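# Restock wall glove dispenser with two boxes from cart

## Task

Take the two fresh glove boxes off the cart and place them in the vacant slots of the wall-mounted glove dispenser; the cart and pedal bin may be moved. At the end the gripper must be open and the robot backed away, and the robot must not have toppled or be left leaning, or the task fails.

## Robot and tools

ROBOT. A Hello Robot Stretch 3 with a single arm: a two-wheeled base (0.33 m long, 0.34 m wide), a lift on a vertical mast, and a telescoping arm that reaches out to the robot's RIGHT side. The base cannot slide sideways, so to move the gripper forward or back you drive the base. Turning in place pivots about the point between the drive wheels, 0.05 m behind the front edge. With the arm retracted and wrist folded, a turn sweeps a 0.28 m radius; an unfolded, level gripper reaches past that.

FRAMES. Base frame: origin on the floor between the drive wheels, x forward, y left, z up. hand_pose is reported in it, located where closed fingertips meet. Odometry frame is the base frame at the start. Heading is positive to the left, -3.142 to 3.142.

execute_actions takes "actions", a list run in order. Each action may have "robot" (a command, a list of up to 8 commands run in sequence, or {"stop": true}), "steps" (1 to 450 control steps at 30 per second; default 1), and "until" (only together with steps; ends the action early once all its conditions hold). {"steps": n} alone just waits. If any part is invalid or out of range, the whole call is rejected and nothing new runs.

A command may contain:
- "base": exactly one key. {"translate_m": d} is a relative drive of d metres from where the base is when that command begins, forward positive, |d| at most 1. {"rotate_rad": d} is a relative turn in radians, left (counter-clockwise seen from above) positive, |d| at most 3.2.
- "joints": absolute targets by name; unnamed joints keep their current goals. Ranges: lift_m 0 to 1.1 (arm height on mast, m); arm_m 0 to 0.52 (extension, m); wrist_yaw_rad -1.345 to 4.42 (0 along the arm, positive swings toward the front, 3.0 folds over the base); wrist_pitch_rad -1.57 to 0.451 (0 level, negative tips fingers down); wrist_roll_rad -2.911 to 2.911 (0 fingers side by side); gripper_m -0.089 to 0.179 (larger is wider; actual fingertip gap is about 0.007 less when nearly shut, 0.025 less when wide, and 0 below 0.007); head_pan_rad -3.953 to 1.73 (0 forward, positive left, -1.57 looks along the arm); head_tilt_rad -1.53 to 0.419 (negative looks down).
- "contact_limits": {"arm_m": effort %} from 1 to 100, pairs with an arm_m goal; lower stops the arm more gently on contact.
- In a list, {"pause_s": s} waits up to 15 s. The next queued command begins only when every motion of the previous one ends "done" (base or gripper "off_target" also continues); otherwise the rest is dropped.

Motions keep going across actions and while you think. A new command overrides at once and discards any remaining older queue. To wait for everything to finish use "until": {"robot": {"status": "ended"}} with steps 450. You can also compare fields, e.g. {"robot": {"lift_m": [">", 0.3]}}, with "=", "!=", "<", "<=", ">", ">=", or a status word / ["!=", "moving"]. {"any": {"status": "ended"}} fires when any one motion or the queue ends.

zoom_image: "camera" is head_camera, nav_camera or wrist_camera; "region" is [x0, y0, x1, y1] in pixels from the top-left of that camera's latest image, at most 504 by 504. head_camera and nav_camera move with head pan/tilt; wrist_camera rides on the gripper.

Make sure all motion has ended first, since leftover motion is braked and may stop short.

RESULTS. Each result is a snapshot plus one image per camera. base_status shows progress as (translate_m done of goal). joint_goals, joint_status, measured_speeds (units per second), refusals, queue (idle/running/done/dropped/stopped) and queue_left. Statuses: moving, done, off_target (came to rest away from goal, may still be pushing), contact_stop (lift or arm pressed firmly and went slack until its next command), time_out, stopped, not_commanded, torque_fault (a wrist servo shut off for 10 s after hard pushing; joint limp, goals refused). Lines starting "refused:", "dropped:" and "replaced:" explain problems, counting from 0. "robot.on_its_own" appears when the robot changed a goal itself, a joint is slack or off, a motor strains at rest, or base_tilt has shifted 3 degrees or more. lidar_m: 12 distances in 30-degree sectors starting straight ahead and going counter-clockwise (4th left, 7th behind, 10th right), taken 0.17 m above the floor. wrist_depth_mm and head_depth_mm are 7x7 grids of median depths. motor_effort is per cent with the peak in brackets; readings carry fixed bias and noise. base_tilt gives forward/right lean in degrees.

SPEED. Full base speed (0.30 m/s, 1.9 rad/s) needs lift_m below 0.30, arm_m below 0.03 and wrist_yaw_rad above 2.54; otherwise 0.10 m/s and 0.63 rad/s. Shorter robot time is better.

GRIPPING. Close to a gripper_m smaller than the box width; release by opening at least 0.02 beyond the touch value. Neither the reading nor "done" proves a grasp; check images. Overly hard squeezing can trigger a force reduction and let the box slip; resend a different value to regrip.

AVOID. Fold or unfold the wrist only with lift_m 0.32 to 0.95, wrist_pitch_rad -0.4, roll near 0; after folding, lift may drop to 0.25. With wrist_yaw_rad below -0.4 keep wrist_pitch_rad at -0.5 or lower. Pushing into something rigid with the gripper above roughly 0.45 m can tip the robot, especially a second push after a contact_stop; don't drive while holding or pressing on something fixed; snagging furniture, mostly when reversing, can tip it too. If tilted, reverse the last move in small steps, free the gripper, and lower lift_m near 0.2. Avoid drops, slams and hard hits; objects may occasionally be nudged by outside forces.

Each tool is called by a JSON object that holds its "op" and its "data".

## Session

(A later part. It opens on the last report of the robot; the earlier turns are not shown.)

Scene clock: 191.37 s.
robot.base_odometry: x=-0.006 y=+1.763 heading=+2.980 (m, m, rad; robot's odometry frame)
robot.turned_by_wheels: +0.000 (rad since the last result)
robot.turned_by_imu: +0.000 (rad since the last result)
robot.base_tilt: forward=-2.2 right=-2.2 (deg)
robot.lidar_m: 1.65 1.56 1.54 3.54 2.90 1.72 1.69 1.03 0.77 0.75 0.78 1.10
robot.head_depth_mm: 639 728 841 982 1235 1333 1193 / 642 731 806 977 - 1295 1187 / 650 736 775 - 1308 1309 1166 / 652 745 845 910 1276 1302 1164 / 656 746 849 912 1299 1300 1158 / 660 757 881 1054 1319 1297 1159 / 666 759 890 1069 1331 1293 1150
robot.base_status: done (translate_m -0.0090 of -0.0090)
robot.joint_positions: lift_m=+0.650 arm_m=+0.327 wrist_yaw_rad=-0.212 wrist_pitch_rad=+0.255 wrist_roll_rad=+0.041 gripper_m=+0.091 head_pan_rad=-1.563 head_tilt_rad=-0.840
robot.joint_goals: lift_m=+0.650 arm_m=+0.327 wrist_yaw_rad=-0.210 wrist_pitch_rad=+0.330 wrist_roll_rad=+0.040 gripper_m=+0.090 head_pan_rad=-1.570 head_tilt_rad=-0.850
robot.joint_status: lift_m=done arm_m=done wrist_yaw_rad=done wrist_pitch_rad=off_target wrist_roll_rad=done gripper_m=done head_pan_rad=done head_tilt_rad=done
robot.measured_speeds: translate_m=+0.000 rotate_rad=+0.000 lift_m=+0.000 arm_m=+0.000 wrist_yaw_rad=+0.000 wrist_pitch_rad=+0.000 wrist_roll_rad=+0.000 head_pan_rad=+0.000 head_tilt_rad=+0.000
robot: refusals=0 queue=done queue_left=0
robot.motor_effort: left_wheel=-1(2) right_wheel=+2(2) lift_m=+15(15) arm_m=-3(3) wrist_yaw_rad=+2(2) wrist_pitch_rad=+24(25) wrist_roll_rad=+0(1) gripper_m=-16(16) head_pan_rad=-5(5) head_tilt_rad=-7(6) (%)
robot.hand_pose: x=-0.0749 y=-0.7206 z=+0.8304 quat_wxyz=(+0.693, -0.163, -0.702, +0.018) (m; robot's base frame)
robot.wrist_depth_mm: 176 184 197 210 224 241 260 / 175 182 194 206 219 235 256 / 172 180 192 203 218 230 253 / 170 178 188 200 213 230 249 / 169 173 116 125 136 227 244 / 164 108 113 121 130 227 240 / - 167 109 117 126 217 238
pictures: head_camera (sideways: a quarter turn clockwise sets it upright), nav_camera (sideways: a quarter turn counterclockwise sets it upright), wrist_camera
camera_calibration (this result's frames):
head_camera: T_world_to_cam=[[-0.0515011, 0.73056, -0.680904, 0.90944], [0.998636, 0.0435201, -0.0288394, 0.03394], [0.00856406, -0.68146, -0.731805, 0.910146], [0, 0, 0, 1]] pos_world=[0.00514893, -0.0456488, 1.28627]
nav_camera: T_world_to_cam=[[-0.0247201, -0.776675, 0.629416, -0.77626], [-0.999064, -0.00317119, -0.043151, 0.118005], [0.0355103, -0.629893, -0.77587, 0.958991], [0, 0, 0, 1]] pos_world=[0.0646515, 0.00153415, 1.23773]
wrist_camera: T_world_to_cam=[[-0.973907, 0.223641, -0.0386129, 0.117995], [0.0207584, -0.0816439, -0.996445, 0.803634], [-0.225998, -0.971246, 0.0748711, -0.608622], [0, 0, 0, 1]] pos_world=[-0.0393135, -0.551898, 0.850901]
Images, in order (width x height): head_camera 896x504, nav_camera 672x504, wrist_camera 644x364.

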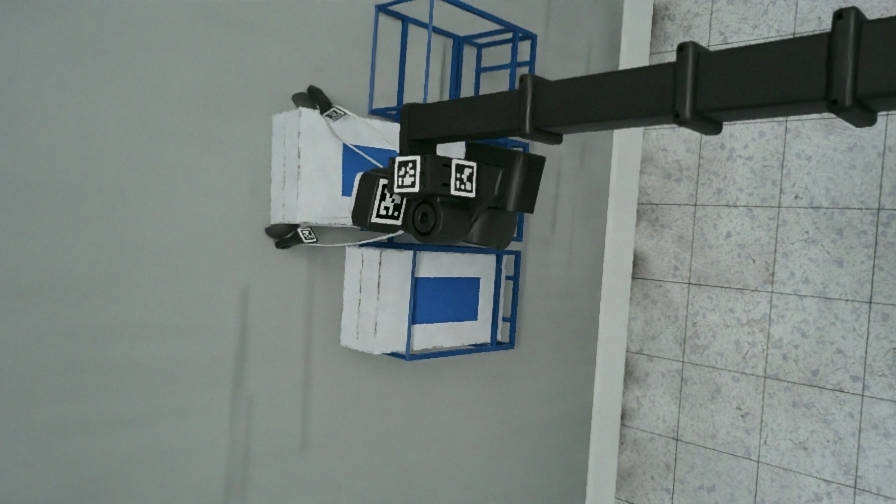

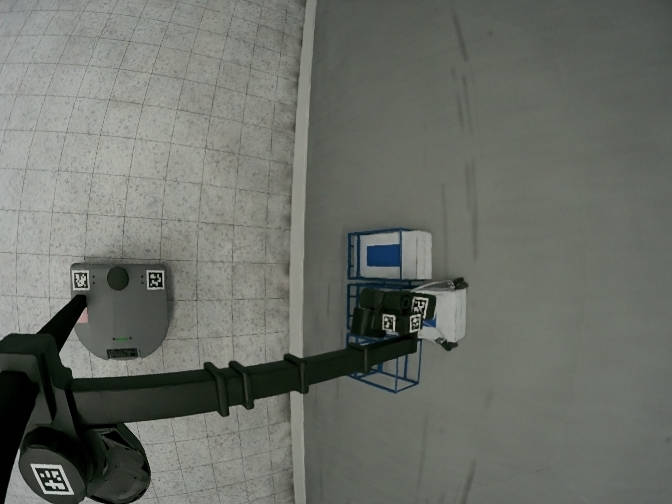

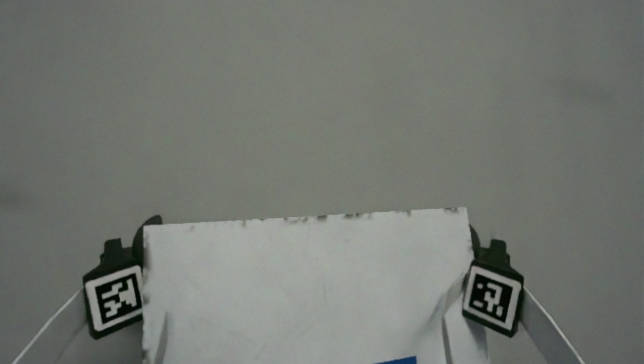

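{"op": "execute_actions", "data": {"actions": [{"robot":{"joints":{"lift_m":0.615}},"steps":100,"until":{"robot":{"status":"ended"}}},{"robot":{"joints":{"gripper_m":0.15}},"steps":60,"until":{"robot":{"status":"ended"}}},{"steps":15},{"robot":{"joints":{"lift_m":0.66,"arm_m":0.15}},"steps":100,"until":{"robot":{"status":"ended"}}}]}}

Scene clock: 196.60 s.
robot.base_odometry: x=-0.006 y=+1.763 heading=+2.980 (m, m, rad; robot's odometry frame)
robot.turned_by_wheels: +0.000 (rad since the last result)
robot.turned_by_imu: -0.001 (rad since the last result)
robot.base_tilt: forward=-2.2 right=-2.3 (deg)
robot.lidar_m: 1.65 1.56 1.54 3.54 2.91 1.72 1.69 1.03 0.77 0.75 0.78 1.10
robot.head_depth_mm: 636 728 840 997 1230 1316 1202 / 645 731 833 980 1169 - 1146 / 647 736 821 873 - 1258 1163 / 652 744 841 917 1285 1283 1159 / 657 748 849 916 1291 1304 1159 / 659 754 877 1057 1318 1309 1163 / 667 762 885 1069 1326 1299 1151
robot.base_status: done (translate_m -0.0090 of -0.0090)
robot.joint_positions: lift_m=+0.659 arm_m=+0.150 wrist_yaw_rad=-0.210 wrist_pitch_rad=+0.307 wrist_roll_rad=+0.042 gripper_m=+0.150 head_pan_rad=-1.563 head_tilt_rad=-0.840
robot.joint_goals: lift_m=+0.660 arm_m=+0.150 wrist_yaw_rad=-0.210 wrist_pitch_rad=+0.330 wrist_roll_rad=+0.040 gripper_m=+0.150 head_pan_rad=-1.570 head_tilt_rad=-0.850
robot.joint_status: lift_m=done arm_m=done wrist_yaw_rad=done wrist_pitch_rad=off_target wrist_roll_rad=done gripper_m=done head_pan_rad=done head_tilt_rad=done
robot.measured_speeds: translate_m=+0.000 rotate_rad=+0.000 lift_m=+0.000 arm_m=+0.000 wrist_yaw_rad=+0.000 wrist_pitch_rad=+0.000 wrist_roll_rad=+0.000 head_pan_rad=+0.000 head_tilt_rad=+0.000
robot: refusals=0 queue=done queue_left=0
robot.motor_effort: left_wheel=-1(2) right_wheel=+1(3) lift_m=+29(30) arm_m=-3(4) wrist_yaw_rad=+0(3) wrist_pitch_rad=+8(25) wrist_roll_rad=-1(1) gripper_m=-1(79) head_pan_rad=-5(5) head_tilt_rad=-7(6) (%)
robot.hand_pose: x=-0.0739 y=-0.5413 z=+0.8526 quat_wxyz=(+0.692, -0.180, -0.698, +0.038) (m; robot's base frame)
robot.wrist_depth_mm: 348 372 391 419 447 479 517 / 345 362 385 408 441 470 498 / 340 356 379 400 427 462 500 / 332 350 372 391 421 453 483 / 324 348 360 384 403 444 473 / 315 337 352 375 394 - 453 / 313 330 339 310 387 410 454
pictures: head_camera (sideways: a quarter turn clockwise sets it upright), nav_camera (sideways: a quarter turn counterclockwise sets it upright), wrist_camera
camera_calibration (this result's frames):
head_camera: T_world_to_cam=[[-0.0515013, 0.73056, -0.680904, 0.90944], [0.998636, 0.0435203, -0.0288394, 0.03394], [0.00856422, -0.681461, -0.731805, 0.910146], [0, 0, 0, 1]] pos_world=[0.00514894, -0.0456488, 1.28627]
nav_camera: T_world_to_cam=[[-0.0247199, -0.776675, 0.629416, -0.77626], [-0.999064, -0.00317143, -0.043151, 0.118005], [0.0355105, -0.629893, -0.775869, 0.958991], [0, 0, 0, 1]] pos_world=[0.0646515, 0.00153416, 1.23773]
wrist_camera: T_world_to_cam=[[-0.97486, 0.219141, -0.0403109, 0.0787459], [0.0113051, -0.132036, -0.99118, 0.807935], [-0.222531, -0.966718, 0.126239, -0.476997], [0, 0, 0, 1]] pos_world=[-0.0385141, -0.371702, 0.864199]
Images, in order (width x height): head_camera 896x504, nav_camera 672x504, wrist_camera 644x364.

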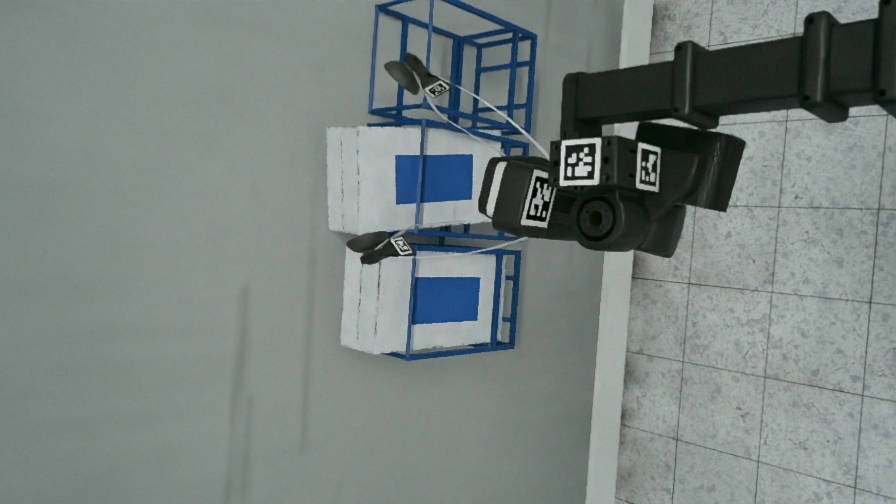

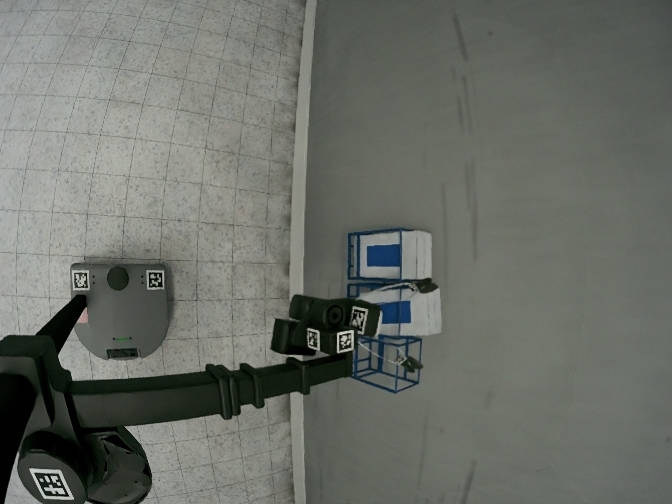

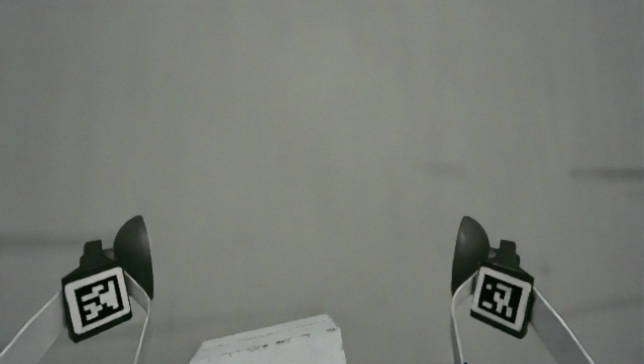

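{"op": "execute_actions", "data": {"actions": [{"robot":{"joints":{"lift_m":0.75,"arm_m":0.0,"wrist_yaw_rad":0,"wrist_roll_rad":0,"wrist_pitch_rad":0,"gripper_m":0.0}},"steps":120,"until":{"robot":{"status":"ended"}}}]}}

{"op": "zoom_image", "data": {"camera": "head_camera", "region": [300,0,600,380]}}

Scene clock: 198.97 s.
robot.base_odometry: x=-0.006 y=+1.763 heading=+2.980 (m, m, rad; robot's odometry frame)
robot.turned_by_wheels: +0.000 (rad since the last result)
robot.turned_by_imu: -0.001 (rad since the last result)
robot.base_tilt: forward=-2.2 right=-2.2 (deg)
robot.lidar_m: 1.65 1.55 1.54 3.54 2.90 1.73 1.69 1.03 0.77 0.75 0.78 1.10
robot.head_depth_mm: 642 725 840 980 1237 1348 - / 645 731 826 980 1244 1344 - / 648 735 822 883 1231 - - / 652 743 844 901 1242 1299 1157 / 653 746 849 916 1296 1307 1155 / 659 754 880 1053 1311 1299 1160 / 666 760 886 1061 1334 1305 1153
robot.base_status: done (translate_m -0.0090 of -0.0090)
robot.joint_positions: lift_m=+0.749 arm_m=+0.000 wrist_yaw_rad=-0.002 wrist_pitch_rad=-0.018 wrist_roll_rad=+0.004 gripper_m=+0.000 head_pan_rad=-1.563 head_tilt_rad=-0.840
robot.joint_goals: lift_m=+0.750 arm_m=+0.000 wrist_yaw_rad=+0.000 wrist_pitch_rad=+0.000 wrist_roll_rad=+0.000 gripper_m=+0.000 head_pan_rad=-1.570 head_tilt_rad=-0.850
robot.joint_status: lift_m=done arm_m=done wrist_yaw_rad=done wrist_pitch_rad=done wrist_roll_rad=done gripper_m=done head_pan_rad=done head_tilt_rad=done
robot.measured_speeds: translate_m=+0.000 rotate_rad=+0.000 lift_m=+0.000 arm_m=+0.000 wrist_yaw_rad=+0.000 wrist_pitch_rad=+0.000 wrist_roll_rad=+0.000 head_pan_rad=+0.000 head_tilt_rad=+0.000
robot: refusals=0 queue=done queue_left=0
robot.motor_effort: left_wheel=-1(1) right_wheel=+2(1) lift_m=+29(31) arm_m=-3(4) wrist_yaw_rad=+2(2) wrist_pitch_rad=+6(7) wrist_roll_rad=-2(2) gripper_m=-2(84) head_pan_rad=-4(5) head_tilt_rad=-7(7) (%)
robot.hand_pose: x=-0.0220 y=-0.4011 z=+0.8595 quat_wxyz=(+0.706, +0.006, -0.708, -0.007) (m; robot's base frame)
robot.wrist_depth_mm: 469 477 481 473 474 487 487 / 484 488 480 489 484 493 500 / 494 502 500 498 497 512 516 / 514 517 526 527 522 528 535 / 524 528 527 527 540 548 541 / 557 551 454 - 551 559 573 / 556 564 473 472 567 582 587
pictures: head_camera (sideways: a quarter turn clockwise sets it upright), nav_camera (sideways: a quarter turn counterclockwise sets it upright), wrist_camera
camera_calibration (this result's frames):
head_camera: T_world_to_cam=[[-0.0514984, 0.73056, -0.680904, 0.90944], [0.998636, 0.0435164, -0.0288394, 0.03394], [0.00856154, -0.681461, -0.731805, 0.910146], [0, 0, 0, 1]] pos_world=[0.00514876, -0.0456488, 1.28627]
nav_camera: T_world_to_cam=[[-0.024723, -0.776675, 0.629416, -0.77626], [-0.999064, -0.0031675, -0.043151, 0.118005], [0.035508, -0.629893, -0.775869, 0.958991], [0, 0, 0, 1]] pos_world=[0.0646515, 0.00153392, 1.23773]
wrist_camera: T_world_to_cam=[[-0.999679, 0.0249899, 0.00408155, -0.0177366], [0.000903994, 0.196313, -0.980541, 0.95497], [-0.0253048, -0.980223, -0.196273, -0.0546207], [0, 0, 0, 1]] pos_world=[-0.0199763, -0.24057, 0.925739]
Images, in order (width x height): head_camera 896x504, nav_camera 672x504, wrist_camera 644x364.

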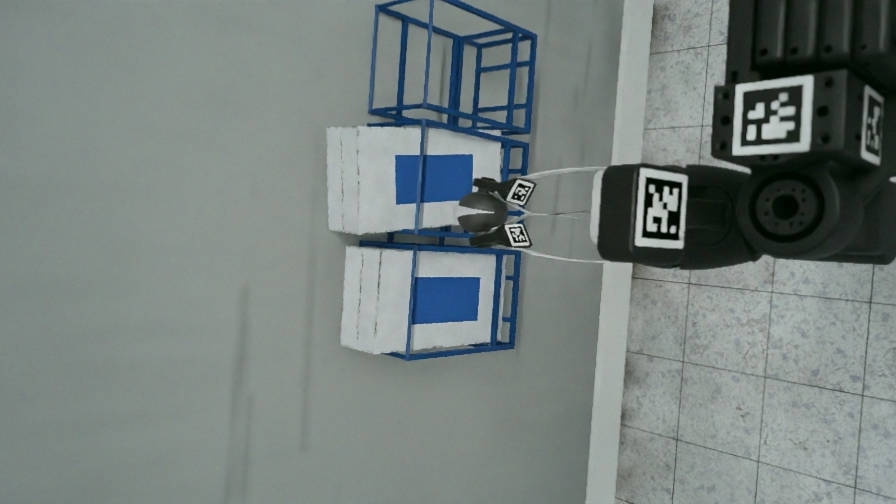

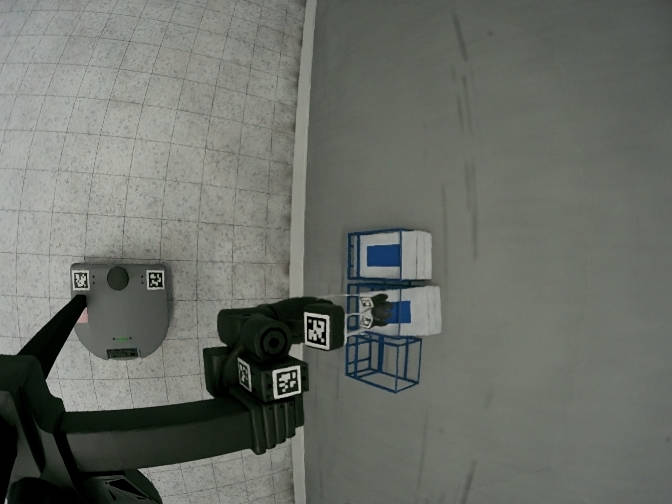

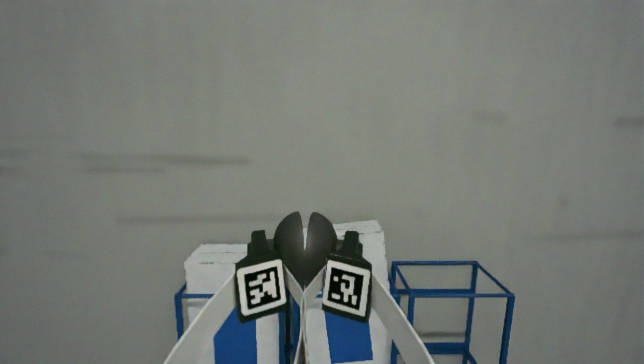

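Region (300, 0, 600, 380) of head_camera's 896x504 image, scaled by 1.326, with more detail than that image has; it fills the left 398 columns of this view, and the rest is white.

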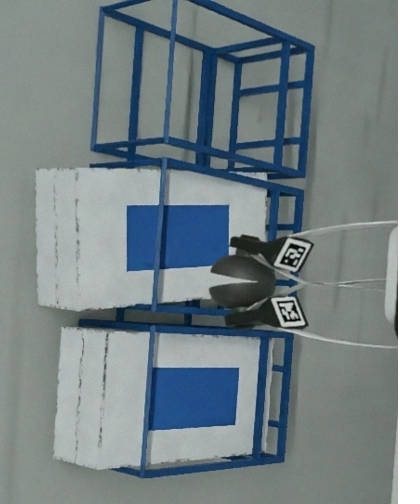

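{"op": "execute_actions", "data": {"actions": [{"robot":{"base":{"translate_m":-0.048},"joints":{"arm_m":0.305,"wrist_pitch_rad":-0.15}},"steps":120,"until":{"robot":{"status":"ended"}}},{"robot":{"joints":{"lift_m":0.70}},"steps":100,"until":{"robot":{"status":"ended"}}}]}}

Scene clock: 203.67 s.
robot.base_odometry: x=+0.041 y=+1.756 heading=+2.980 (m, m, rad; robot's odometry frame)
robot.turned_by_wheels: +0.000 (rad since the last result)
robot.turned_by_imu: -0.001 (rad since the last result)
robot.base_tilt: forward=-2.2 right=-2.2 (deg)
robot.lidar_m: 1.70 1.57 1.59 3.54 2.84 1.68 1.64 1.03 0.77 0.75 0.78 1.10
robot.head_depth_mm: 639 724 844 968 1190 1339 - / 642 733 845 - 1241 1314 1164 / 646 738 829 - 1265 1316 1156 / 652 740 827 973 1283 1305 1158 / 656 752 847 915 1295 1304 1158 / 660 753 857 1001 1312 1296 1155 / 665 757 888 1061 1335 1299 1156
robot.base_status: done (translate_m -0.0480 of -0.0480)
robot.joint_positions: lift_m=+0.701 arm_m=+0.305 wrist_yaw_rad=-0.002 wrist_pitch_rad=-0.123 wrist_roll_rad=+0.003 gripper_m=+0.000 head_pan_rad=-1.563 head_tilt_rad=-0.840
robot.joint_goals: lift_m=+0.700 arm_m=+0.305 wrist_yaw_rad=+0.000 wrist_pitch_rad=-0.150 wrist_roll_rad=+0.000 gripper_m=+0.000 head_pan_rad=-1.570 head_tilt_rad=-0.850
robot.joint_status: lift_m=done arm_m=done wrist_yaw_rad=done wrist_pitch_rad=done wrist_roll_rad=done gripper_m=done head_pan_rad=done head_tilt_rad=done
robot.measured_speeds: translate_m=+0.000 rotate_rad=+0.000 lift_m=+0.000 arm_m=+0.000 wrist_yaw_rad=+0.000 wrist_pitch_rad=+0.000 wrist_roll_rad=+0.000 head_pan_rad=+0.000 head_tilt_rad=+0.000
robot: refusals=0 queue=done queue_left=0
robot.motor_effort: left_wheel=-1(6) right_wheel=+2(3) lift_m=+9(30) arm_m=+3(7) wrist_yaw_rad=+2(1) wrist_pitch_rad=-8(9) wrist_roll_rad=-1(1) gripper_m=-2(2) head_pan_rad=-5(5) head_tilt_rad=-6(7) (%)
robot.hand_pose: x=-0.0219 y=-0.7010 z=+0.7839 quat_wxyz=(+0.705, +0.043, -0.707, -0.045) (m; robot's base frame)
robot.wrist_depth_mm: 177 178 179 180 181 182 181 / 185 185 187 187 189 190 191 / 192 195 194 196 197 199 198 / 203 202 205 205 206 207 208 / 212 212 214 213 215 219 220 / 221 223 192 - 176 229 231 / 175 176 147 147 148 243 243
pictures: head_camera (sideways: a quarter turn clockwise sets it upright), nav_camera (sideways: a quarter turn counterclockwise sets it upright), wrist_camera
camera_calibration (this result's frames):
head_camera: T_world_to_cam=[[-0.0514599, 0.730563, -0.680904, 0.90944], [0.998639, 0.0434637, -0.0288394, 0.03394], [0.00852564, -0.681461, -0.731805, 0.910146], [0, 0, 0, 1]] pos_world=[0.00514635, -0.0456487, 1.28627]
nav_camera: T_world_to_cam=[[-0.0247639, -0.776674, 0.629416, -0.77626], [-0.999064, -0.00311486, -0.043151, 0.118005], [0.0354748, -0.629895, -0.775869, 0.958991], [0, 0, 0, 1]] pos_world=[0.0646516, 0.00153084, 1.23773]
wrist_camera: T_world_to_cam=[[-0.99969, 0.0240195, 0.00656656, -0.0124525], [0.000898167, 0.298319, -0.954466, 0.990824], [-0.0248847, -0.954164, -0.298248, -0.265175], [0, 0, 0, 1]] pos_world=[-0.0199374, -0.548302, 0.866702]
Images, in order (width x height): head_camera 896x504, nav_camera 672x504, wrist_camera 644x364.

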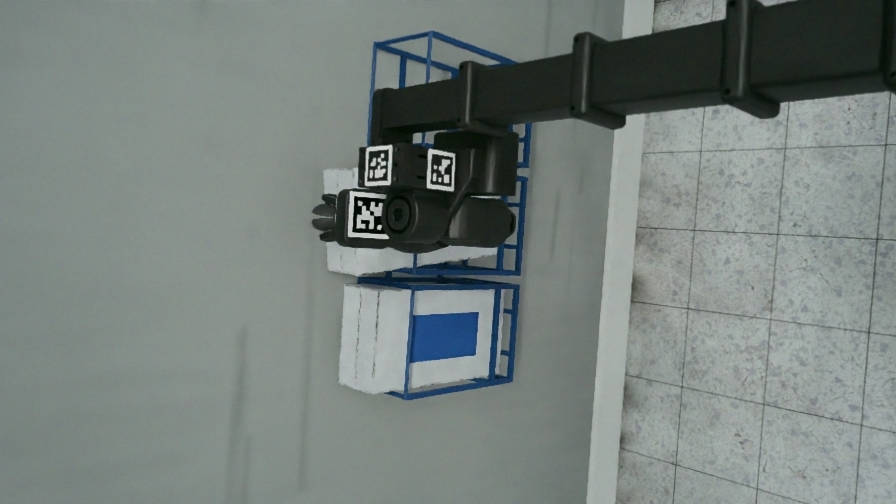

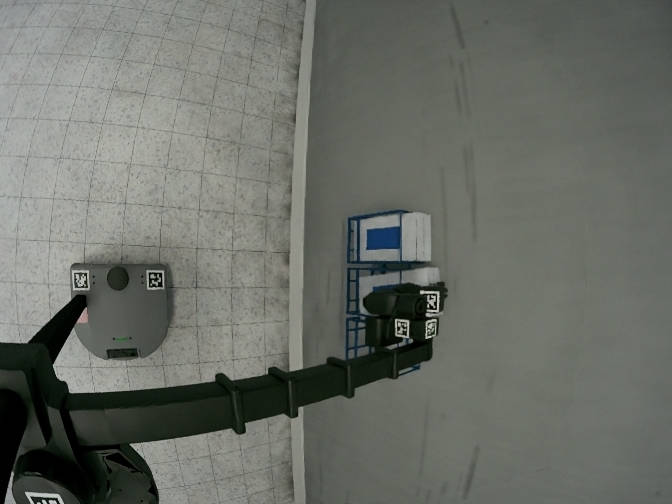

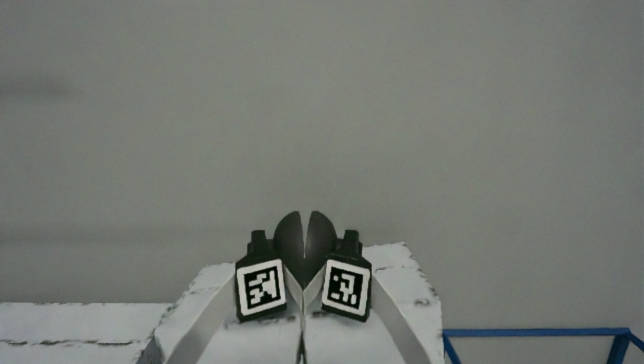

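{"op": "execute_actions", "data": {"actions": [{"robot":{"base":{"translate_m":-0.015}},"steps":120,"until":{"robot":{"status":"ended"}}},{"steps":10},{"robot":{"joints":{"lift_m":0.76,"arm_m":0.1}},"steps":100,"until":{"robot":{"status":"ended"}}}]}}

{"op": "zoom_image", "data": {"camera": "head_camera", "region": [300,30,600,420]}}

Scene clock: 207.77 s.
robot.base_odometry: x=+0.056 y=+1.753 heading=+2.980 (m, m, rad; robot's odometry frame)
robot.turned_by_wheels: +0.000 (rad since the last result)
robot.turned_by_imu: -0.001 (rad since the last result)
robot.base_tilt: forward=-2.2 right=-2.3 (deg)
robot.lidar_m: 1.71 1.58 1.61 3.53 2.81 1.66 1.62 1.03 0.77 0.75 0.78 1.10
robot.head_depth_mm: 637 728 840 990 1135 - - / 642 726 845 996 - - 1164 / 647 734 826 953 - 1256 1166 / 650 738 825 875 1286 1289 1167 / 655 747 849 939 1293 1311 1160 / 660 753 856 973 1316 1294 1157 / 662 758 883 1064 1321 1290 1146
robot.base_status: done (translate_m -0.0150 of -0.0150)
robot.joint_positions: lift_m=+0.759 arm_m=+0.100 wrist_yaw_rad=+0.002 wrist_pitch_rad=-0.168 wrist_roll_rad=+0.003 gripper_m=+0.000 head_pan_rad=-1.563 head_tilt_rad=-0.840
robot.joint_goals: lift_m=+0.760 arm_m=+0.100 wrist_yaw_rad=+0.000 wrist_pitch_rad=-0.150 wrist_roll_rad=+0.000 gripper_m=+0.000 head_pan_rad=-1.570 head_tilt_rad=-0.850
robot.joint_status: lift_m=done arm_m=done wrist_yaw_rad=done wrist_pitch_rad=done wrist_roll_rad=done gripper_m=done head_pan_rad=done head_tilt_rad=done
robot.measured_speeds: translate_m=+0.000 rotate_rad=+0.000 lift_m=+0.000 arm_m=+0.000 wrist_yaw_rad=+0.000 wrist_pitch_rad=+0.000 wrist_roll_rad=+0.000 head_pan_rad=+0.000 head_tilt_rad=+0.000
robot: refusals=0 queue=done queue_left=0
robot.motor_effort: left_wheel=+0(5) right_wheel=+0(7) lift_m=+29(30) arm_m=-3(4) wrist_yaw_rad=-1(13) wrist_pitch_rad=+5(10) wrist_roll_rad=-1(1) gripper_m=-1(4) head_pan_rad=-5(6) head_tilt_rad=-7(7) (%)
robot.hand_pose: x=-0.0210 y=-0.4939 z=+0.8317 quat_wxyz=(+0.704, +0.060, -0.705, -0.059) (m; robot's base frame)
robot.wrist_depth_mm: 360 363 366 365 369 363 368 / 371 384 384 385 379 391 387 / 399 404 407 406 407 407 410 / 422 417 427 415 425 440 426 / 446 386 367 361 452 460 461 / 468 369 370 - 480 483 492 / 517 392 406 393 505 523 517
pictures: head_camera (sideways: a quarter turn clockwise sets it upright), nav_camera (sideways: a quarter turn counterclockwise sets it upright), wrist_camera
camera_calibration (this result's frames):
head_camera: T_world_to_cam=[[-0.0514605, 0.730563, -0.680904, 0.90944], [0.998639, 0.0434646, -0.0288394, 0.03394], [0.0085262, -0.681461, -0.731805, 0.910146], [0, 0, 0, 1]] pos_world=[0.00514639, -0.0456487, 1.28627]
nav_camera: T_world_to_cam=[[-0.0247632, -0.776674, 0.629416, -0.77626], [-0.999064, -0.00311569, -0.043151, 0.118005], [0.0354753, -0.629895, -0.775869, 0.958991], [0, 0, 0, 1]] pos_world=[0.0646516, 0.00153089, 1.23773]
wrist_camera: T_world_to_cam=[[-0.999766, 0.0201976, 0.00780732, -0.0197937], [-0.000472542, 0.340112, -0.940385, 0.983583], [-0.0216489, -0.940168, -0.340022, -0.0116483], [0, 0, 0, 1]] pos_world=[-0.0195764, -0.34508, 0.92114]
Images, in order (width x height): head_camera 896x504, nav_camera 672x504, wrist_camera 644x364.

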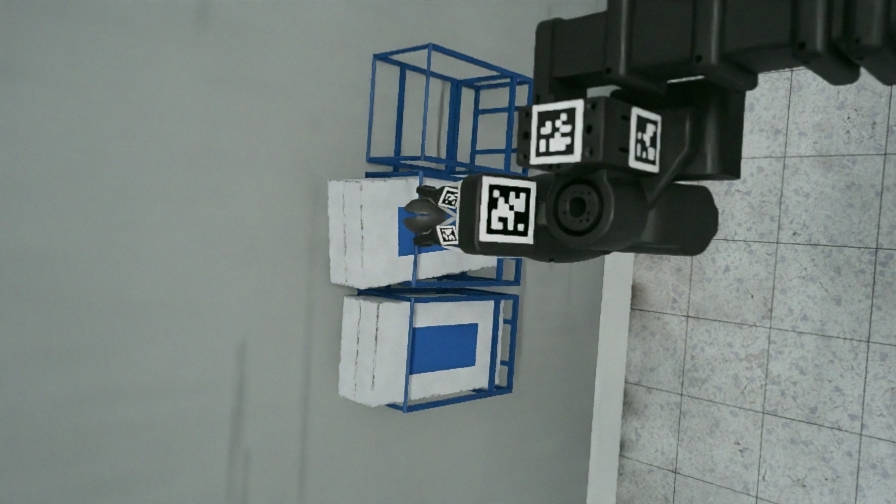

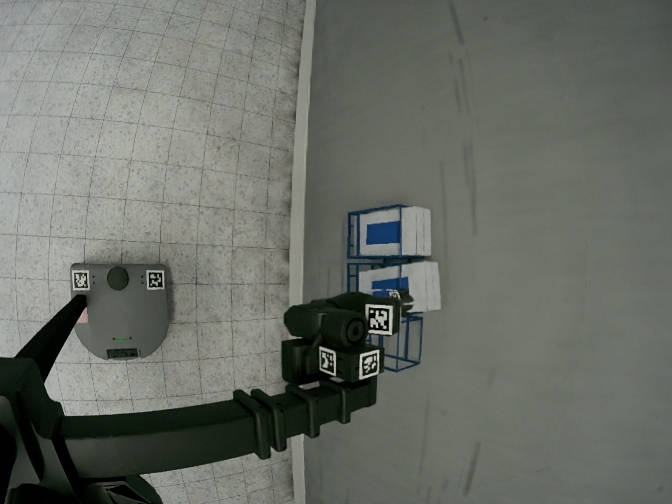

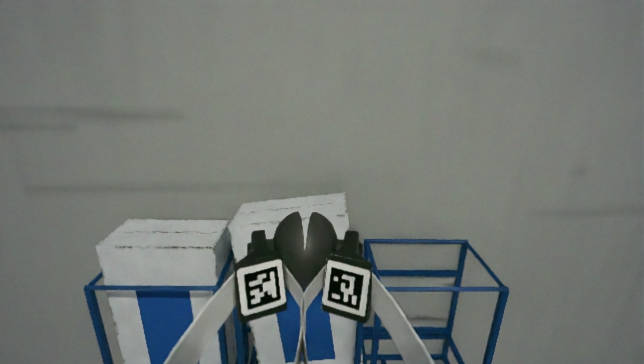

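Region (300, 30, 600, 420) of head_camera's 896x504 image, scaled by 1.292, with more detail than that image has; it fills the left 388 columns of this view, and the rest is white.

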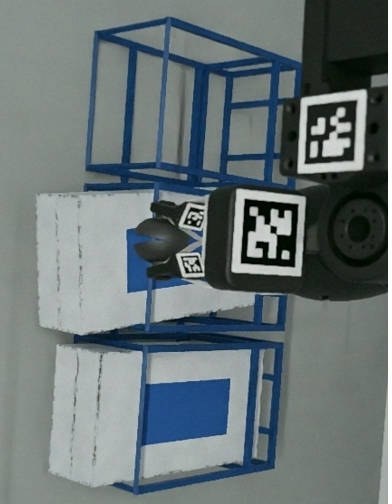

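{"op": "execute_actions", "data": {"actions": []}}

Scene clock: 209.20 s.
robot.base_odometry: x=+0.056 y=+1.753 heading=+2.980 (m, m, rad; robot's odometry frame)
robot.turned_by_wheels: +0.000 (rad since the last result)
robot.turned_by_imu: +0.000 (rad since the last result)
robot.base_tilt: forward=-2.2 right=-2.3 (deg)
robot.lidar_m: 1.71 1.58 1.61 3.55 2.82 1.66 1.63 1.03 0.77 0.75 0.78 1.10
robot.head_depth_mm: 638 725 838 992 1133 - - / 642 730 846 996 - - 1166 / 646 736 822 956 - 1256 1158 / 649 740 819 876 1275 1282 1158 / 655 745 846 936 1294 1304 1155 / 660 751 853 968 1308 1297 1154 / 664 758 881 1068 1325 1285 1148
robot.base_status: done (translate_m -0.0150 of -0.0150)
robot.joint_positions: lift_m=+0.759 arm_m=+0.100 wrist_yaw_rad=+0.002 wrist_pitch_rad=-0.168 wrist_roll_rad=+0.003 gripper_m=+0.000 head_pan_rad=-1.563 head_tilt_rad=-0.840
robot.joint_goals: lift_m=+0.760 arm_m=+0.100 wrist_yaw_rad=+0.000 wrist_pitch_rad=-0.150 wrist_roll_rad=+0.000 gripper_m=+0.000 head_pan_rad=-1.570 head_tilt_rad=-0.850
robot.joint_status: lift_m=done arm_m=done wrist_yaw_rad=done wrist_pitch_rad=done wrist_roll_rad=done gripper_m=done head_pan_rad=done head_tilt_rad=done
robot.measured_speeds: translate_m=+0.000 rotate_rad=+0.000 lift_m=+0.000 arm_m=+0.000 wrist_yaw_rad=+0.000 wrist_pitch_rad=+0.000 wrist_roll_rad=+0.000 head_pan_rad=+0.000 head_tilt_rad=+0.000
robot: refusals=0 queue=done queue_left=0
robot.motor_effort: left_wheel=+0(0) right_wheel=+0(1) lift_m=+29(29) arm_m=-3(3) wrist_yaw_rad=-2(1) wrist_pitch_rad=+6(6) wrist_roll_rad=-1(2) gripper_m=-3(2) head_pan_rad=-4(5) head_tilt_rad=-6(7) (%)
robot.hand_pose: x=-0.0210 y=-0.4939 z=+0.8317 quat_wxyz=(+0.704, +0.060, -0.705, -0.059) (m; robot's base frame)
robot.wrist_depth_mm: 362 362 362 365 366 367 370 / 382 385 380 387 391 390 386 / 397 399 406 406 405 404 411 / 417 420 424 424 424 433 436 / 441 380 366 359 453 453 452 / 473 365 371 - 485 485 491 / 504 395 399 396 507 523 520
pictures: head_camera (sideways: a quarter turn clockwise sets it upright), nav_camera (sideways: a quarter turn counterclockwise sets it upright), wrist_camera
camera_calibration (this result's frames):
head_camera: T_world_to_cam=[[-0.0514603, 0.730563, -0.680904, 0.90944], [0.998639, 0.0434642, -0.0288394, 0.03394], [0.00852596, -0.681461, -0.731805, 0.910147], [0, 0, 0, 1]] pos_world=[0.00514637, -0.0456487, 1.28627]
nav_camera: T_world_to_cam=[[-0.0247635, -0.776674, 0.629416, -0.77626], [-0.999064, -0.00311533, -0.043151, 0.118005], [0.0354751, -0.629895, -0.77587, 0.958991], [0, 0, 0, 1]] pos_world=[0.0646516, 0.00153088, 1.23773]
wrist_camera: T_world_to_cam=[[-0.999766, 0.0201976, 0.00780741, -0.0197938], [-0.000472653, 0.340112, -0.940385, 0.983583], [-0.0216489, -0.940168, -0.340022, -0.0116483], [0, 0, 0, 1]] pos_world=[-0.0195764, -0.34508, 0.92114]
Images, in order (width x height): head_camera 896x504, nav_camera 672x504, wrist_camera 644x364.

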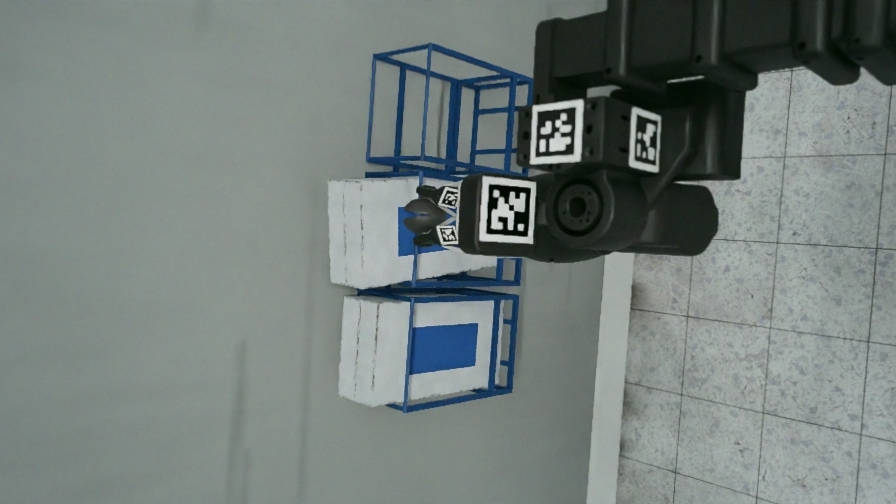

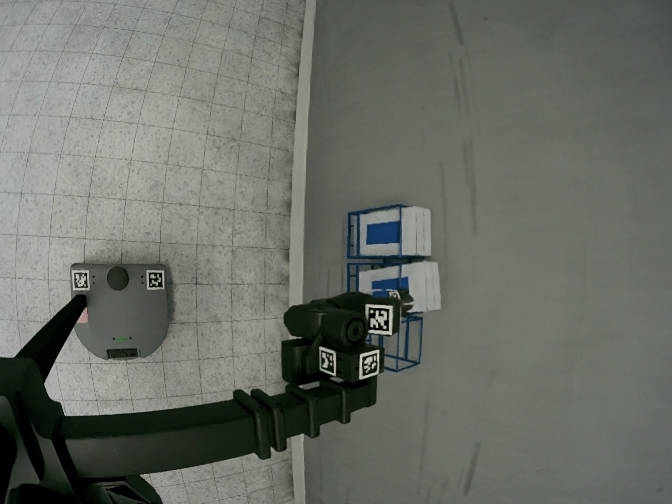

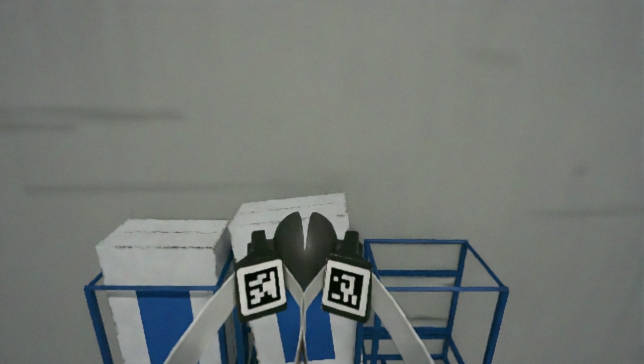

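{"op": "zoom_image", "data": {"camera": "head_camera", "region": [300, 150, 560, 430]}}

Region (300, 150, 560, 430) of head_camera's 896x504 image, scaled by 1.800, with more detail than that image has; it fills the left 468 columns of this view, and the rest is white.

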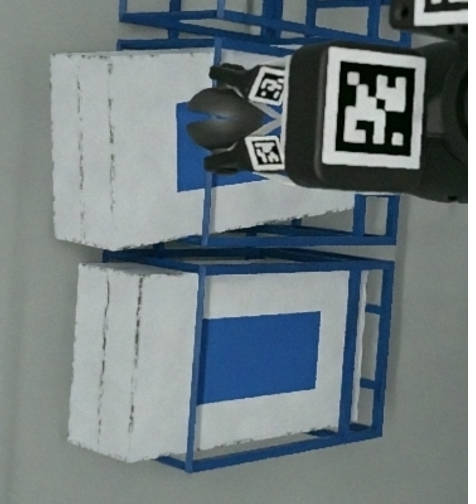

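{"op": "execute_actions", "data": {"actions": [{"robot":[{"base":{"translate_m":0.022},"joints":{"gripper_m":0.175,"lift_m":0.675,"arm_m":0.2}},{"joints":{"arm_m":0.3}}],"steps":300,"until":{"robot":{"status":"ended"}}}]}}

Scene clock: 213.73 s.
robot.base_odometry: x=+0.034 y=+1.757 heading=+2.980 (m, m, rad; robot's odometry frame)
robot.turned_by_wheels: +0.000 (rad since the last result)
robot.turned_by_imu: -0.001 (rad since the last result)
robot.base_tilt: forward=-2.2 right=-2.3 (deg)
robot.lidar_m: 1.69 1.57 1.58 3.54 2.85 1.69 1.65 1.03 0.77 0.75 0.78 1.10
robot.head_depth_mm: 640 725 844 986 1224 1325 - / 643 730 843 943 - 1299 1149 / 646 734 819 - 1308 1314 1168 / 653 741 829 899 1281 1315 1156 / 656 745 848 927 1287 1303 1159 / 659 754 857 1017 1308 1301 1153 / 664 761 884 1067 1338 1301 1152
robot.base_status: done (translate_m +0.0220 of +0.0220)
robot.joint_positions: lift_m=+0.676 arm_m=+0.299 wrist_yaw_rad=+0.002 wrist_pitch_rad=-0.165 wrist_roll_rad=+0.003 gripper_m=+0.175 head_pan_rad=-1.563 head_tilt_rad=-0.840
robot.joint_goals: lift_m=+0.675 arm_m=+0.300 wrist_yaw_rad=+0.000 wrist_pitch_rad=-0.150 wrist_roll_rad=+0.000 gripper_m=+0.175 head_pan_rad=-1.570 head_tilt_rad=-0.850
robot.joint_status: lift_m=done arm_m=done wrist_yaw_rad=done wrist_pitch_rad=done wrist_roll_rad=done gripper_m=done head_pan_rad=done head_tilt_rad=done
robot.measured_speeds: translate_m=+0.000 rotate_rad=+0.000 lift_m=+0.000 arm_m=+0.000 wrist_yaw_rad=+0.000 wrist_pitch_rad=+0.000 wrist_roll_rad=+0.000 head_pan_rad=+0.000 head_tilt_rad=+0.000
robot: refusals=0 queue=done queue_left=0
robot.motor_effort: left_wheel=-1(3) right_wheel=+2(4) lift_m=+12(28) arm_m=+6(5) wrist_yaw_rad=-1(2) wrist_pitch_rad=+5(6) wrist_roll_rad=-1(1) gripper_m=-1(84) head_pan_rad=-5(5) head_tilt_rad=-7(7) (%)
robot.hand_pose: x=-0.0209 y=-0.6931 z=+0.7483 quat_wxyz=(+0.704, +0.059, -0.705, -0.058) (m; robot's base frame)
robot.wrist_depth_mm: 180 182 182 183 183 185 185 / 190 190 192 192 193 193 193 / 200 201 202 201 204 204 203 / 210 212 211 211 209 213 216 / 217 213 154 143 133 225 228 / - 159 134 134 133 234 240 / 166 167 142 142 141 254 260
pictures: head_camera (sideways: a quarter turn clockwise sets it upright), nav_camera (sideways: a quarter turn counterclockwise sets it upright), wrist_camera
camera_calibration (this result's frames):
head_camera: T_world_to_cam=[[-0.0514385, 0.730564, -0.680904, 0.90944], [0.99864, 0.0434345, -0.0288394, 0.03394], [0.00850565, -0.681461, -0.731805, 0.910147], [0, 0, 0, 1]] pos_world=[0.00514501, -0.0456487, 1.28627]
nav_camera: T_world_to_cam=[[-0.0247867, -0.776673, 0.629416, -0.77626], [-0.999064, -0.00308556, -0.043151, 0.118005], [0.0354563, -0.629896, -0.775869, 0.958991], [0, 0, 0, 1]] pos_world=[0.0646516, 0.00152913, 1.23773]
wrist_camera: T_world_to_cam=[[-0.999774, 0.0197894, 0.00770308, -0.0152165], [-0.000562057, 0.337955, -0.941162, 0.971963], [-0.0212283, -0.940954, -0.337868, -0.229398], [0, 0, 0, 1]] pos_world=[-0.0195366, -0.544032, 0.837386]
Images, in order (width x height): head_camera 896x504, nav_camera 672x504, wrist_camera 644x364.

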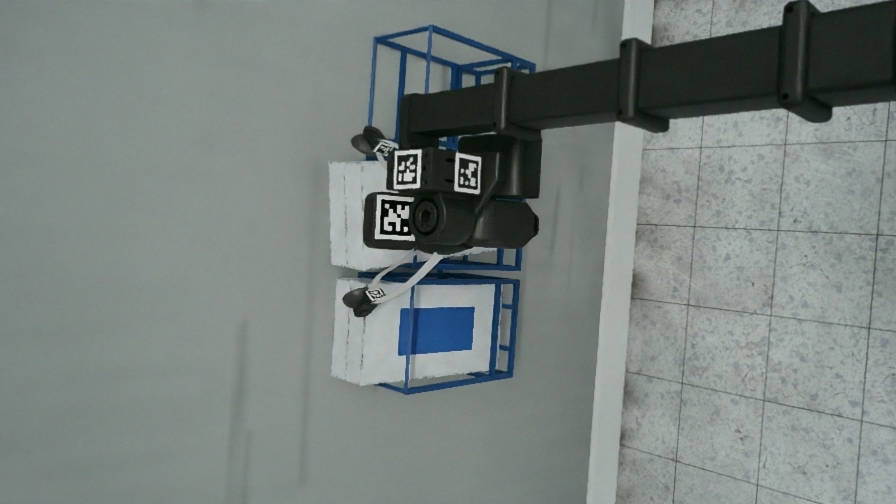

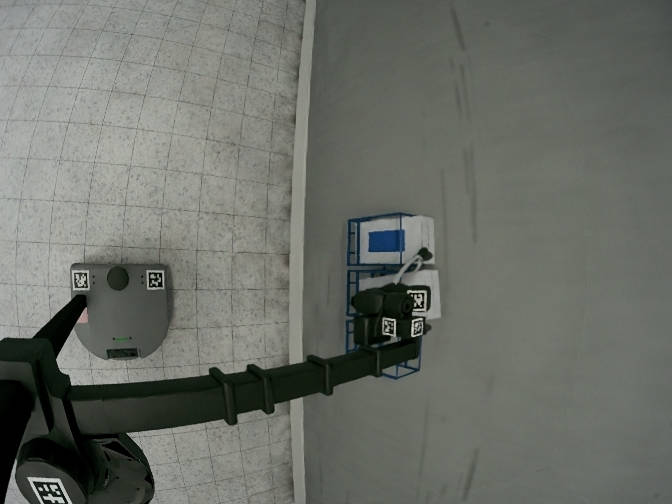

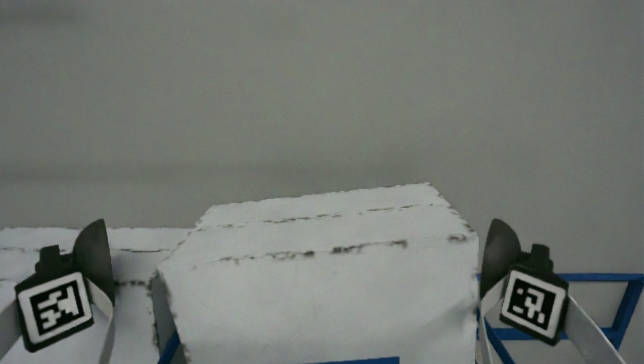

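{"op": "execute_actions", "data": {"actions": [{"robot":[{"joints":{"arm_m":0.27}},{"base":{"translate_m":-0.03},"joints":{"gripper_m":0.16,"lift_m":0.685}},{"joints":{"arm_m":0.31}}],"steps":300,"until":{"robot":{"status":"ended"}}},{"steps":10}]}}

Scene clock: 217.70 s.
robot.base_odometry: x=+0.064 y=+1.752 heading=+2.980 (m, m, rad; robot's odometry frame)
robot.turned_by_wheels: +0.000 (rad since the last result)
robot.turned_by_imu: -0.001 (rad since the last result)
robot.base_tilt: forward=-2.2 right=-2.2 (deg)
robot.lidar_m: 1.72 1.59 1.62 3.53 2.81 1.65 1.62 1.03 0.77 0.75 0.78 1.10
robot.head_depth_mm: 638 721 841 997 1194 1345 - / 642 727 844 - - 1307 1162 / 648 733 834 - 1276 1317 1164 / 653 739 825 930 1268 1306 1163 / 656 747 846 942 1291 1305 1157 / 657 751 854 949 1311 1303 1151 / 666 756 882 1062 1337 1300 1151
robot.base_status: done (translate_m -0.0300 of -0.0300)
robot.joint_positions: lift_m=+0.684 arm_m=+0.309 wrist_yaw_rad=+0.012 wrist_pitch_rad=-0.171 wrist_roll_rad=+0.003 gripper_m=+0.160 head_pan_rad=-1.563 head_tilt_rad=-0.840
robot.joint_goals: lift_m=+0.685 arm_m=+0.310 wrist_yaw_rad=+0.000 wrist_pitch_rad=-0.150 wrist_roll_rad=+0.000 gripper_m=+0.160 head_pan_rad=-1.570 head_tilt_rad=-0.850
robot.joint_status: lift_m=done arm_m=done wrist_yaw_rad=done wrist_pitch_rad=done wrist_roll_rad=done gripper_m=done head_pan_rad=done head_tilt_rad=done
robot.measured_speeds: translate_m=+0.000 rotate_rad=+0.000 lift_m=+0.000 arm_m=+0.000 wrist_yaw_rad=+0.000 wrist_pitch_rad=+0.000 wrist_roll_rad=+0.000 head_pan_rad=+0.000 head_tilt_rad=+0.000
robot: refusals=0 queue=done queue_left=0
robot.motor_effort: left_wheel=+0(4) right_wheel=-2(4) lift_m=+29(29) arm_m=+5(8) wrist_yaw_rad=-9(9) wrist_pitch_rad=+6(7) wrist_roll_rad=-1(1) gripper_m=-3(64) head_pan_rad=-5(6) head_tilt_rad=-7(6) (%)
robot.hand_pose: x=-0.0184 y=-0.7028 z=+0.7558 quat_wxyz=(+0.704, +0.065, -0.705, -0.056) (m; robot's base frame)
robot.wrist_depth_mm: 172 171 173 172 173 173 173 / 181 181 180 181 182 181 182 / 190 190 190 192 191 191 191 / 201 201 200 199 201 201 202 / 213 200 159 145 212 211 214 / - 148 147 145 222 - 226 / - 157 153 151 183 243 238
pictures: head_camera (sideways: a quarter turn clockwise sets it upright), nav_camera (sideways: a quarter turn counterclockwise sets it upright), wrist_camera
camera_calibration (this result's frames):
head_camera: T_world_to_cam=[[-0.0514388, 0.730564, -0.680904, 0.90944], [0.99864, 0.0434349, -0.0288394, 0.03394], [0.00850598, -0.681461, -0.731805, 0.910147], [0, 0, 0, 1]] pos_world=[0.00514503, -0.0456487, 1.28627]
nav_camera: T_world_to_cam=[[-0.0247863, -0.776673, 0.629416, -0.77626], [-0.999064, -0.00308603, -0.043151, 0.118005], [0.0354566, -0.629896, -0.775869, 0.958991], [0, 0, 0, 1]] pos_world=[0.0646516, 0.00152915, 1.23773]
wrist_camera: T_world_to_cam=[[-0.999923, 0.00956559, 0.00785391, -0.019858], [-0.00408982, 0.343553, -0.939124, 0.984628], [-0.0116815, -0.939085, -0.343488, -0.230219], [0, 0, 0, 1]] pos_world=[-0.0185189, -0.554277, 0.845767]
Images, in order (width x height): head_camera 896x504, nav_camera 672x504, wrist_camera 644x364.

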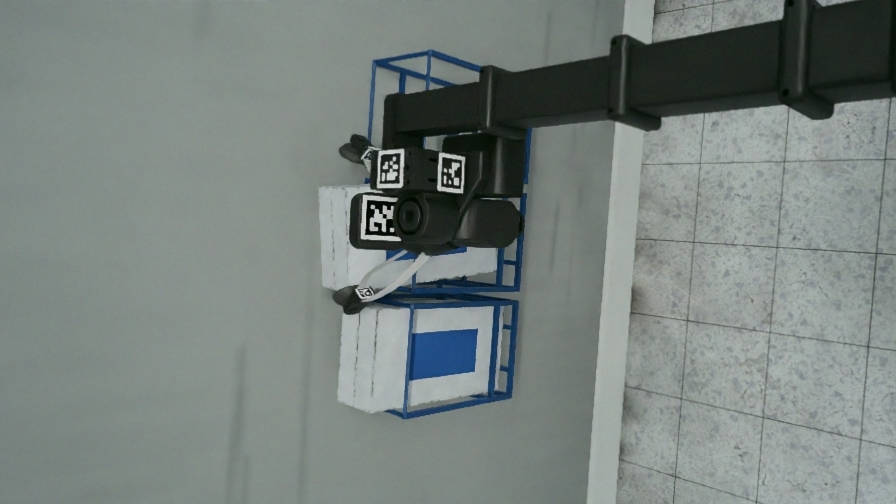

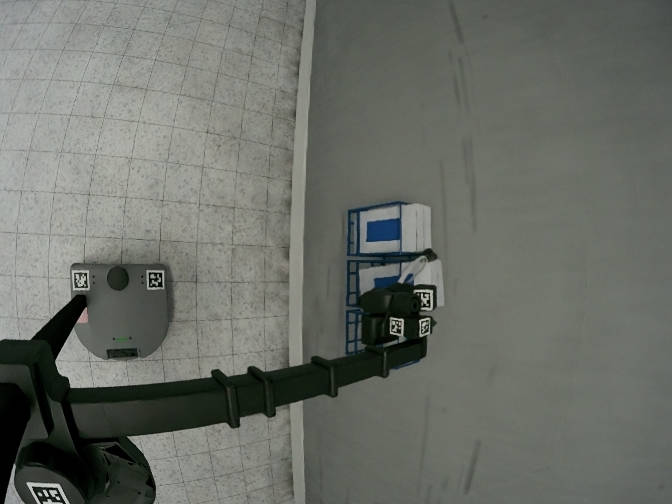

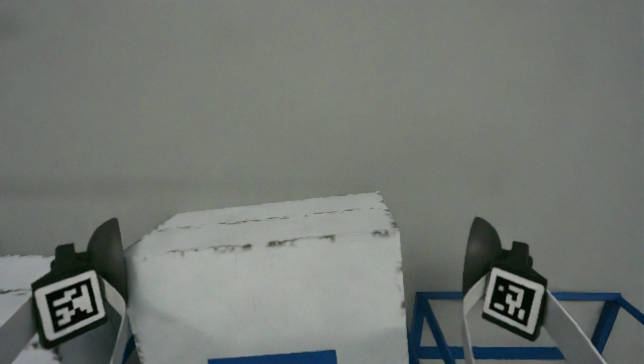

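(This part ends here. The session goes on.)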